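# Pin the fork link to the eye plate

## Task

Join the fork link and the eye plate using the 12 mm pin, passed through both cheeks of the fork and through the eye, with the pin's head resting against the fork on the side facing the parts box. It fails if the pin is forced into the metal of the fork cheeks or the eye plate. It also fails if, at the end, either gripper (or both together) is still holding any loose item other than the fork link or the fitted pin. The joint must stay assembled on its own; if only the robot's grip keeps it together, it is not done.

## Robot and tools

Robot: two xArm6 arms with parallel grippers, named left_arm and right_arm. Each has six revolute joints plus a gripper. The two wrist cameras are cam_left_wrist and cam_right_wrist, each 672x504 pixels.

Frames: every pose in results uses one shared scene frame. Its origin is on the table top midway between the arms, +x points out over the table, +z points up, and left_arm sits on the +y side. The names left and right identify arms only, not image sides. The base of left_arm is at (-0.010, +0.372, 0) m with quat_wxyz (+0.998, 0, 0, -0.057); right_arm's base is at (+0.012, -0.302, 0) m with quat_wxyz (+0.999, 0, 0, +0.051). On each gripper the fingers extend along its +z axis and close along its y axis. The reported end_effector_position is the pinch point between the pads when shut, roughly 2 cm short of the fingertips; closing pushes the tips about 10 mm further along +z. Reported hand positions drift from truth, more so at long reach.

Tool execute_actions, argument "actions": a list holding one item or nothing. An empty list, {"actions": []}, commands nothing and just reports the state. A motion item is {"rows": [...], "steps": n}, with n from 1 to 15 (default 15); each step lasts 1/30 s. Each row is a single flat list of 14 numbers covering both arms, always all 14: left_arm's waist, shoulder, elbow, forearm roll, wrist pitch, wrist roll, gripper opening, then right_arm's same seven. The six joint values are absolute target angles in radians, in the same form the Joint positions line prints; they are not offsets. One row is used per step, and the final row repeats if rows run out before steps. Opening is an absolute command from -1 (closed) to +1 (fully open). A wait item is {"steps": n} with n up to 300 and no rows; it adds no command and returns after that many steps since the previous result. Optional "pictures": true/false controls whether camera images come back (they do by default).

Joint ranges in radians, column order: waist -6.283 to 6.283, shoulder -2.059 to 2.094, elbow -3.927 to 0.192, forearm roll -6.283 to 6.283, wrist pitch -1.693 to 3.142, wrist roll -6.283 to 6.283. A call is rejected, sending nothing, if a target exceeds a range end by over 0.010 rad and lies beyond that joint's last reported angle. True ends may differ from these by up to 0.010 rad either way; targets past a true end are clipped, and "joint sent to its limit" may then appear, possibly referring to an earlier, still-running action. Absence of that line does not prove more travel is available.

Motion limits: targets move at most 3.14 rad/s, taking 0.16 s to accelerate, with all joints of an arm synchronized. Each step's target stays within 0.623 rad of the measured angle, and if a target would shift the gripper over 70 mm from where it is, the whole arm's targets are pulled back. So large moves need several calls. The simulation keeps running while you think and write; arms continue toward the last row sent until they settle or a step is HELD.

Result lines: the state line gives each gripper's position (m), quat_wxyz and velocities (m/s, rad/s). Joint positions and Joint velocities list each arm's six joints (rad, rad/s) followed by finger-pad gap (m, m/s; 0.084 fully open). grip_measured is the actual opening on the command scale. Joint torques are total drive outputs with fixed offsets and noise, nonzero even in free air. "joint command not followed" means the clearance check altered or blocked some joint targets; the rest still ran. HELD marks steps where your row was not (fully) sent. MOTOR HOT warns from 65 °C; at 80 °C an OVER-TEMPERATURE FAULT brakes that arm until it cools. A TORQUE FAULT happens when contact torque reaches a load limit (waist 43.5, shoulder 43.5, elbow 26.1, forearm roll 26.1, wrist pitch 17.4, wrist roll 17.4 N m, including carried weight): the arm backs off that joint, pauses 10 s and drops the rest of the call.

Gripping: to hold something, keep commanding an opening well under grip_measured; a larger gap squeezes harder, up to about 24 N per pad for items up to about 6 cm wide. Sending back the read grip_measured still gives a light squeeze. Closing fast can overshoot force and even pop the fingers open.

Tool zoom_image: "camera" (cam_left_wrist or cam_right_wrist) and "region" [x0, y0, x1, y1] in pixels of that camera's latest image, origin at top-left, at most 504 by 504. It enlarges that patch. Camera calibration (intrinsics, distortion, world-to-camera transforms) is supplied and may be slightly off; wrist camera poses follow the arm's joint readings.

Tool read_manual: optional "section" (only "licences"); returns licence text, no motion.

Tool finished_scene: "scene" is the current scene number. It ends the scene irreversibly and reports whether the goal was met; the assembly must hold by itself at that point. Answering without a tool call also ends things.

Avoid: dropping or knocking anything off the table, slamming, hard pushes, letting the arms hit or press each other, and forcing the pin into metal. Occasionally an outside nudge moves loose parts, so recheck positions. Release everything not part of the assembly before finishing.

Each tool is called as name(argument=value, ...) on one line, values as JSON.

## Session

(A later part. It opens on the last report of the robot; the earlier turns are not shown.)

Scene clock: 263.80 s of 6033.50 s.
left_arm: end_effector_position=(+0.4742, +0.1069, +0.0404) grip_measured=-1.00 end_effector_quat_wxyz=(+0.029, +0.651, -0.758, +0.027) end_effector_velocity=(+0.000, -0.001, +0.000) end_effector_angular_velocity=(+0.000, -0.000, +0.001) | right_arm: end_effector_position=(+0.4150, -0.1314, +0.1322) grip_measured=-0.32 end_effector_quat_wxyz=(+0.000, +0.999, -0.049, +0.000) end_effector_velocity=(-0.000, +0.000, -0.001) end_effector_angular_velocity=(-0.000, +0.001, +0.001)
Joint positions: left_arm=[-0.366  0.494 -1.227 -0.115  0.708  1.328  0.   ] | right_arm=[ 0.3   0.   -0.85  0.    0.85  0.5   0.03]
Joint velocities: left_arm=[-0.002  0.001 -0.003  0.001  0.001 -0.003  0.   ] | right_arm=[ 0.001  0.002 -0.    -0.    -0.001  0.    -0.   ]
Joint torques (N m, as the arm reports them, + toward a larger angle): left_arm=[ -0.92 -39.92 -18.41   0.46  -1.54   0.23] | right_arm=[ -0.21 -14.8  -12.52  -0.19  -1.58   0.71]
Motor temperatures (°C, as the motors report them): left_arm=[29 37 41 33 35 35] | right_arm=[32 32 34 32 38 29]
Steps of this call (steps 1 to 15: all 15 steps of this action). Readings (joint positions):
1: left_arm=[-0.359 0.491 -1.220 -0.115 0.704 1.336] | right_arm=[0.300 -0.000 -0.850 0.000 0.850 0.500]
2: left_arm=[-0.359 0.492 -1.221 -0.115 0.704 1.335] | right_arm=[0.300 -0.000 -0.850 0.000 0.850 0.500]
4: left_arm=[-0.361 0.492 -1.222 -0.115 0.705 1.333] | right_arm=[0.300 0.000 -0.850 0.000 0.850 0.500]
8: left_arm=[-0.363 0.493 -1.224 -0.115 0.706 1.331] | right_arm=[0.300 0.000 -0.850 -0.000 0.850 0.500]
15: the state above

Smooth. Continue.

execute_actions(actions=[{"rows":[[-0.3695,0.4951,-1.23,-0.115,0.7095,1.3245,-1,0.3,0.0,-0.85,0,0.85,0.5,-0.3],[-0.3695,0.4951,-1.23,-0.115,0.7095,1.3245,-1,0.3,0.0,-0.85,0,0.85,0.5,-0.3],[-0.3695,0.4951,-1.23,-0.115,0.7095,1.3245,-1,0.3,0.0,-0.85,0,0.85,0.5,-0.3],[-0.3695,0.4951,-1.23,-0.115,0.7095,1.3245,-1,0.3,0.0,-0.85,0,0.85,0.5,-0.3],[-0.3729,0.4963,-1.2331,-0.115,0.7113,1.321,-1,0.3,0.0,-0.85,0,0.85,0.5,-0.3],[-0.3729,0.4963,-1.2331,-0.115,0.7113,1.321,-1,0.3,0.0,-0.85,0,0.85,0.5,-0.3],[-0.3729,0.4963,-1.2331,-0.115,0.7113,1.321,-1,0.3,0.0,-0.85,0,0.85,0.5,-0.3],[-0.3729,0.4963,-1.2331,-0.115,0.7113,1.321,-1,0.3,0.0,-0.85,0,0.85,0.5,-0.3],[-0.3763,0.4975,-1.2362,-0.115,0.7131,1.3175,-1,0.3,0.0,-0.85,0,0.85,0.5,-0.3]]}], pictures=false)

execute_actions(actions=[{"rows":[[-0.3797,0.499,-1.2394,-0.115,0.7146,1.314,-1,0.3,0.0,-0.85,0,0.85,0.5,-0.3],[-0.3797,0.499,-1.2394,-0.115,0.7146,1.314,-1,0.3,0.0,-0.85,0,0.85,0.5,-0.3],[-0.3797,0.499,-1.2394,-0.115,0.7146,1.314,-1,0.3,0.0,-0.85,0,0.85,0.5,-0.3],[-0.3797,0.499,-1.2394,-0.115,0.7146,1.314,-1,0.3,0.0,-0.85,0,0.85,0.5,-0.3],[-0.3797,0.499,-1.2394,-0.115,0.7146,1.314,-1,0.3,0.0,-0.85,0,0.85,0.5,-0.3],[-0.3797,0.499,-1.2394,-0.115,0.7146,1.314,-1,0.3,0.0,-0.85,0,0.85,0.5,-0.3],[-0.3831,0.5008,-1.2426,-0.115,0.7158,1.3105,-1,0.3,0.0,-0.85,0,0.85,0.5,-0.3]]}])

Scene clock: 277.47 s of 6033.50 s.
left_arm: end_effector_position=(+0.4733, +0.1009, +0.0415) grip_measured=-1.00 end_effector_quat_wxyz=(+0.030, +0.651, -0.758, +0.027) end_effector_velocity=(-0.001, -0.002, -0.000) end_effector_angular_velocity=(+0.001, +0.003, +0.002) | right_arm: end_effector_position=(+0.4150, -0.1314, +0.1322) grip_measured=-0.32 end_effector_quat_wxyz=(+0.000, +0.999, -0.049, +0.000) end_effector_velocity=(+0.000, +0.000, +0.001) end_effector_angular_velocity=(+0.001, -0.003, +0.000)
Joint positions: left_arm=[-0.376  0.497 -1.236 -0.115  0.713  1.318  0.   ] | right_arm=[ 0.3   0.   -0.85 -0.    0.85  0.5   0.03]
Joint velocities: left_arm=[-0.004  0.002 -0.003 -0.     0.004 -0.006  0.   ] | right_arm=[ 0.    -0.003 -0.     0.     0.    -0.     0.   ]
Joint torques (N m, as the arm reports them, + toward a larger angle): left_arm=[ -0.04 -39.81 -17.9    0.16  -1.36   0.38] | right_arm=[ -0.35 -15.   -12.7   -0.19  -1.47   0.61]
Motor temperatures (°C, as the motors report them): left_arm=[29 37 41 33 35 35] | right_arm=[32 32 34 32 38 29]
Steps of this call (steps 1 to 15: the robot went on to your last target; steps 16 to 90: nothing new was sent; then 10.17 s passed at rest; steps 91 to 105: all 15 steps of this action). Readings (joint positions):
91: left_arm=[-0.366 0.494 -1.227 -0.115 0.708 1.328] | right_arm=[0.300 0.000 -0.850 -0.000 0.850 0.500]
92: left_arm=[-0.367 0.494 -1.227 -0.115 0.708 1.327] | right_arm=[0.300 0.000 -0.850 -0.000 0.850 0.500]
94: left_arm=[-0.368 0.495 -1.229 -0.115 0.709 1.326] | right_arm=[0.300 0.000 -0.850 0.000 0.850 0.500]
98: left_arm=[-0.371 0.496 -1.232 -0.115 0.710 1.323] | right_arm=[0.300 0.000 -0.850 0.000 0.850 0.500]
105: the state above

Scene clock: 277.97 s of 6033.50 s.
left_arm: end_effector_position=(+0.4726, +0.0968, +0.0418) grip_measured=-1.00 end_effector_quat_wxyz=(+0.030, +0.651, -0.758, +0.027) end_effector_velocity=(-0.000, -0.001, -0.000) end_effector_angular_velocity=(+0.001, +0.001, +0.002) | right_arm: end_effector_position=(+0.4150, -0.1314, +0.1322) grip_measured=-0.32 end_effector_quat_wxyz=(+0.000, +0.999, -0.049, +0.000) end_effector_velocity=(-0.000, -0.001, -0.000) end_effector_angular_velocity=(-0.001, +0.002, -0.001)
Joint positions: left_arm=[-0.383  0.501 -1.242 -0.115  0.716  1.311  0.   ] | right_arm=[ 0.3  -0.   -0.85  0.    0.85  0.5   0.03]
Joint velocities: left_arm=[-0.001  0.002 -0.001  0.     0.001 -0.004  0.   ] | right_arm=[-0.001  0.001  0.     0.     0.001  0.     0.   ]
Joint torques (N m, as the arm reports them, + toward a larger angle): left_arm=[ -0.17 -40.44 -18.33   0.23  -1.16   0.35] | right_arm=[ -0.24 -15.02 -12.65  -0.43  -1.5    0.59]
Motor temperatures (°C, as the motors report them): left_arm=[29 37 41 33 35 35] | right_arm=[32 32 34 32 38 29]
Steps of this call (steps 1 to 15: all 15 steps of this action). Readings (joint positions):
1: left_arm=[-0.376 0.497 -1.236 -0.115 0.713 1.318] | right_arm=[0.300 0.000 -0.850 0.000 0.850 0.500]
2: left_arm=[-0.377 0.498 -1.237 -0.115 0.713 1.317] | right_arm=[0.300 -0.000 -0.850 0.000 0.850 0.500]
4: left_arm=[-0.378 0.498 -1.238 -0.115 0.714 1.316] | right_arm=[0.300 -0.000 -0.850 0.000 0.850 0.500]
8: left_arm=[-0.380 0.499 -1.240 -0.115 0.715 1.314] | right_arm=[0.300 0.000 -0.850 -0.000 0.850 0.500]
15: the state above
camera_calibration (this result's frames):
cam_left_wrist: T_world_to_cam=[[-0.989358, 0.143737, 0.0225921, 0.482743], [0.141243, 0.986045, -0.0881266, -0.0928827], [-0.0349439, -0.0839978, -0.995853, 0.197796], [0, 0, 0, 1]] pos_world=[0.497637, 0.0388128, 0.177884]
cam_right_wrist: T_world_to_cam=[[-0.0884706, -0.996071, 0.00393557, -0.065179], [-0.996071, 0.0884541, -0.00418143, 0.49123], [0.00381688, -0.00429004, -0.999984, 0.256574], [0, 0, 0, 1]] pos_world=[0.482554, -0.107273, 0.258881]

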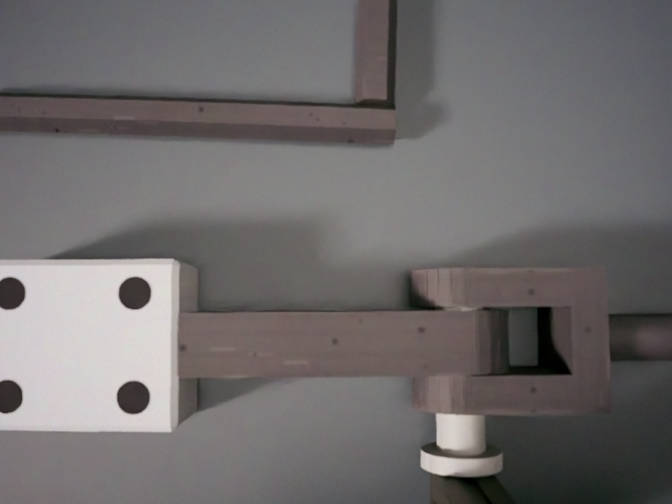

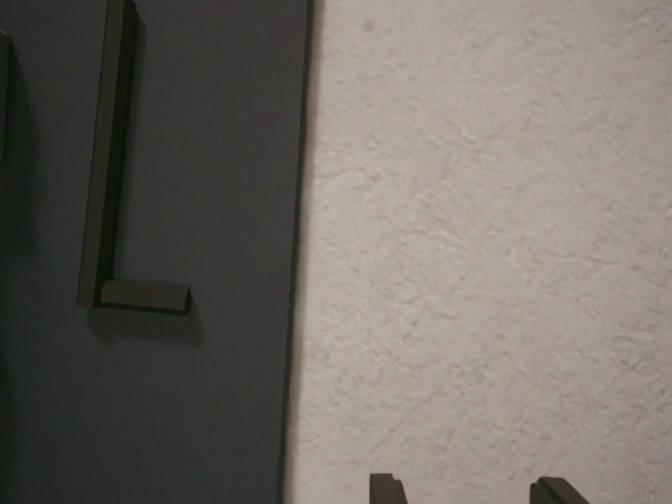

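About 10.5 mm remaining.

execute_actions(actions=[{"rows":[[-0.3865,0.5028,-1.2459,-0.115,0.717,1.307,-1,0.3,0.0,-0.85,0,0.85,0.5,-0.3],[-0.3865,0.5028,-1.2459,-0.115,0.717,1.307,-1,0.3,0.0,-0.85,0,0.85,0.5,-0.3],[-0.3899,0.5048,-1.2492,-0.115,0.7182,1.3035,-1,0.3,0.0,-0.85,0,0.85,0.5,-0.3],[-0.3899,0.5048,-1.2492,-0.115,0.7182,1.3035,-1,0.3,0.0,-0.85,0,0.85,0.5,-0.3],[-0.3933,0.5068,-1.2525,-0.115,0.7194,1.30,-1,0.3,0.0,-0.85,0,0.85,0.5,-0.3],[-0.3933,0.5068,-1.2525,-0.115,0.7194,1.30,-1,0.3,0.0,-0.85,0,0.85,0.5,-0.3],[-0.3967,0.5088,-1.2558,-0.115,0.7206,1.2965,-1,0.3,0.0,-0.85,0,0.85,0.5,-0.3],[-0.3967,0.5088,-1.2558,-0.115,0.7206,1.2965,-1,0.3,0.0,-0.85,0,0.85,0.5,-0.3],[-0.4001,0.5108,-1.2591,-0.115,0.7218,1.293,-1,0.3,0.0,-0.85,0,0.85,0.5,-0.3],[-0.4001,0.5108,-1.2591,-0.115,0.7218,1.293,-1,0.3,0.0,-0.85,0,0.85,0.5,-0.3],[-0.4018,0.5118,-1.2607,-0.115,0.7224,1.2913,-1,0.3,0.0,-0.85,0,0.85,0.5,-0.3]]}], pictures=false)

execute_actions(actions=[{"steps":8}], pictures=false)

execute_actions(actions=[{"rows":[[-0.3763,0.4975,-1.2362,-0.115,0.7131,1.3175,-1,0.3,0.0,-0.85,0,0.85,0.5,-0.3]]}])

Scene clock: 291.50 s of 6033.50 s.
left_arm: end_effector_position=(+0.4709, +0.0862, +0.0419) grip_measured=-1.00 end_effector_quat_wxyz=(+0.031, +0.651, -0.758, +0.027) end_effector_velocity=(-0.001, -0.005, -0.000) end_effector_angular_velocity=(+0.003, +0.002, +0.002) | right_arm: end_effector_position=(+0.4150, -0.1314, +0.1322) grip_measured=-0.32 end_effector_quat_wxyz=(+0.000, +0.999, -0.049, +0.000) end_effector_velocity=(-0.000, -0.000, -0.001) end_effector_angular_velocity=(-0.001, +0.002, -0.000)
Joint positions: left_arm=[-0.401  0.511 -1.26  -0.115  0.722  1.293  0.   ] | right_arm=[ 0.3   0.   -0.85 -0.    0.85  0.5   0.03]
Joint velocities: left_arm=[-0.009  0.007 -0.012  0.004  0.007 -0.014  0.   ] | right_arm=[-0.     0.001  0.     0.     0.    -0.     0.   ]
Joint torques (N m, as the arm reports them, + toward a larger angle): left_arm=[ -0.57 -40.54 -18.06   0.1   -1.27   0.41] | right_arm=[ -0.24 -14.83 -12.66  -0.32  -1.65   0.69]
Motor temperatures (°C, as the motors report them): left_arm=[29 38 41 33 35 35] | right_arm=[32 32 34 32 38 29]
Steps of this call (steps 1 to 15: the robot went on to your last target; steps 16 to 90: nothing new was sent; then 10.03 s passed at rest; steps 91 to 105: all 15 steps of this action). Readings (joint positions):
91: left_arm=[-0.383 0.501 -1.243 -0.115 0.716 1.310] | right_arm=[0.300 0.000 -0.850 0.000 0.850 0.500]
92: left_arm=[-0.384 0.501 -1.243 -0.115 0.716 1.310] | right_arm=[0.300 -0.000 -0.850 0.000 0.850 0.500]
94: left_arm=[-0.386 0.502 -1.245 -0.115 0.717 1.308] | right_arm=[0.300 -0.000 -0.850 -0.000 0.850 0.500]
98: left_arm=[-0.392 0.506 -1.251 -0.115 0.719 1.302] | right_arm=[0.300 -0.000 -0.850 0.000 0.850 0.500]
105: the state above

Scene clock: 291.77 s of 6033.50 s.
left_arm: end_effector_position=(+0.4709, +0.0860, +0.0419) grip_measured=-1.00 end_effector_quat_wxyz=(+0.031, +0.652, -0.757, +0.027) end_effector_velocity=(-0.000, -0.000, -0.000) end_effector_angular_velocity=(+0.000, +0.000, +0.000) | right_arm: end_effector_position=(+0.4150, -0.1314, +0.1322) grip_measured=-0.32 end_effector_quat_wxyz=(+0.000, +0.999, -0.049, +0.000) end_effector_velocity=(-0.000, +0.000, +0.000) end_effector_angular_velocity=(+0.000, -0.001, +0.001)
Joint positions: left_arm=[-0.401  0.512 -1.26  -0.115  0.723  1.291  0.   ] | right_arm=[ 0.3   0.   -0.85  0.    0.85  0.5   0.03]
Joint velocities: left_arm=[-0.001  0.001 -0.001  0.001  0.    -0.001  0.   ] | right_arm=[ 0.001 -0.001 -0.     0.    -0.     0.    -0.   ]
Joint torques (N m, as the arm reports them, + toward a larger angle): left_arm=[ -2.74 -39.59 -18.47  -0.11  -1.33   0.25] | right_arm=[  0.09 -14.86 -12.49  -0.39  -1.58   0.63]
Motor temperatures (°C, as the motors report them): left_arm=[29 38 41 33 35 35] | right_arm=[32 32 34 32 38 29]
Steps of this call (steps 1 to 8: the robot went on to your last target). Readings (joint positions):
1: left_arm=[-0.401 0.511 -1.260 -0.115 0.722 1.292] | right_arm=[0.300 -0.000 -0.850 -0.000 0.850 0.500]
2: left_arm=[-0.401 0.511 -1.260 -0.115 0.722 1.292] | right_arm=[0.300 0.000 -0.850 0.000 0.850 0.500]
4: left_arm=[-0.401 0.511 -1.260 -0.115 0.722 1.292] | right_arm=[0.300 0.000 -0.850 0.000 0.850 0.500]
8: the state above

Scene clock: 292.27 s of 6033.50 s.
left_arm: end_effector_position=(+0.4732, +0.1004, +0.0415) grip_measured=-1.00 end_effector_quat_wxyz=(+0.030, +0.651, -0.758, +0.027) end_effector_velocity=(+0.001, +0.002, +0.000) end_effector_angular_velocity=(-0.001, -0.001, +0.002) | right_arm: end_effector_position=(+0.4150, -0.1314, +0.1322) grip_measured=-0.32 end_effector_quat_wxyz=(+0.000, +0.999, -0.049, +0.000) end_effector_velocity=(+0.001, -0.001, +0.000) end_effector_angular_velocity=(+0.001, -0.001, -0.001)
Joint positions: left_arm=[-0.377  0.498 -1.236 -0.115  0.713  1.317  0.   ] | right_arm=[ 0.3  -0.   -0.85 -0.    0.85  0.5   0.03]
Joint velocities: left_arm=[ 0.003 -0.001  0.001 -0.    -0.001  0.002  0.   ] | right_arm=[-0.002 -0.001  0.    -0.    -0.001 -0.    -0.   ]
Joint torques (N m, as the arm reports them, + toward a larger angle): left_arm=[ -0.42 -39.72 -18.23   0.43  -1.16   0.32] | right_arm=[ -0.28 -14.82 -12.53  -0.34  -1.63   0.63]
Motor temperatures (°C, as the motors report them): left_arm=[29 38 41 33 35 35] | right_arm=[32 32 34 32 38 29]
Steps of this call (steps 1 to 15: all 15 steps of this action). Readings (joint positions):
1: left_arm=[-0.401 0.511 -1.260 -0.115 0.722 1.292] | right_arm=[0.300 0.000 -0.850 -0.000 0.850 0.500]
2: left_arm=[-0.399 0.510 -1.257 -0.115 0.721 1.296] | right_arm=[0.300 -0.000 -0.850 0.000 0.850 0.500]
4: left_arm=[-0.388 0.504 -1.247 -0.115 0.717 1.306] | right_arm=[0.300 -0.000 -0.850 0.000 0.850 0.500]
8: left_arm=[-0.379 0.499 -1.238 -0.115 0.714 1.315] | right_arm=[0.300 0.000 -0.850 -0.000 0.850 0.500]
15: the state above
camera_calibration (this result's frames):
cam_left_wrist: T_world_to_cam=[[-0.98934, 0.143901, 0.0223269, 0.482732], [0.14144, 0.986044, -0.087821, -0.0966619], [-0.0346528, -0.0837269, -0.995886, 0.19764], [0, 0, 0, 1]] pos_world=[0.498106, 0.042395, 0.17756]
cam_right_wrist: T_world_to_cam=[[-0.0884704, -0.996071, 0.00393572, -0.0651791], [-0.996071, 0.0884539, -0.00418135, 0.49123], [0.00381679, -0.00429019, -0.999984, 0.256574], [0, 0, 0, 1]] pos_world=[0.482554, -0.107273, 0.258881]

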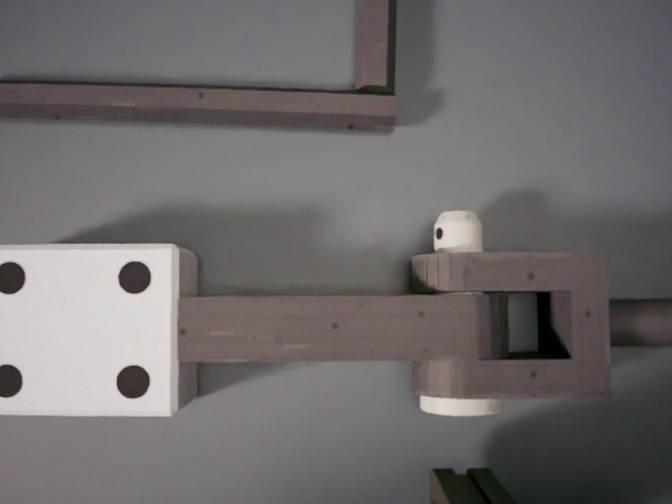

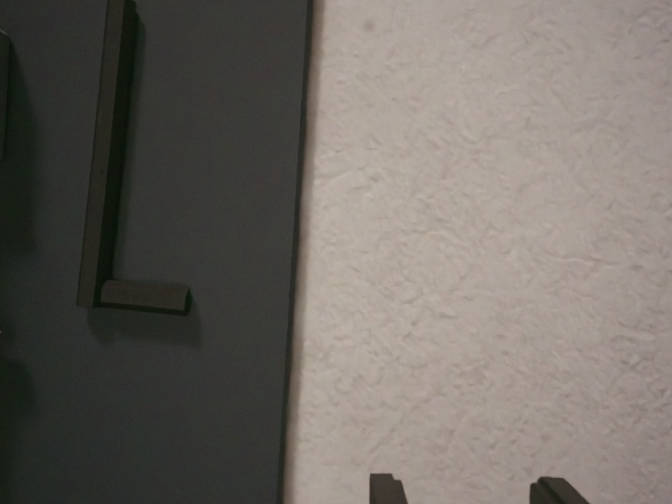

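finished_scene(scene=2)

The scene is finished: the task was done.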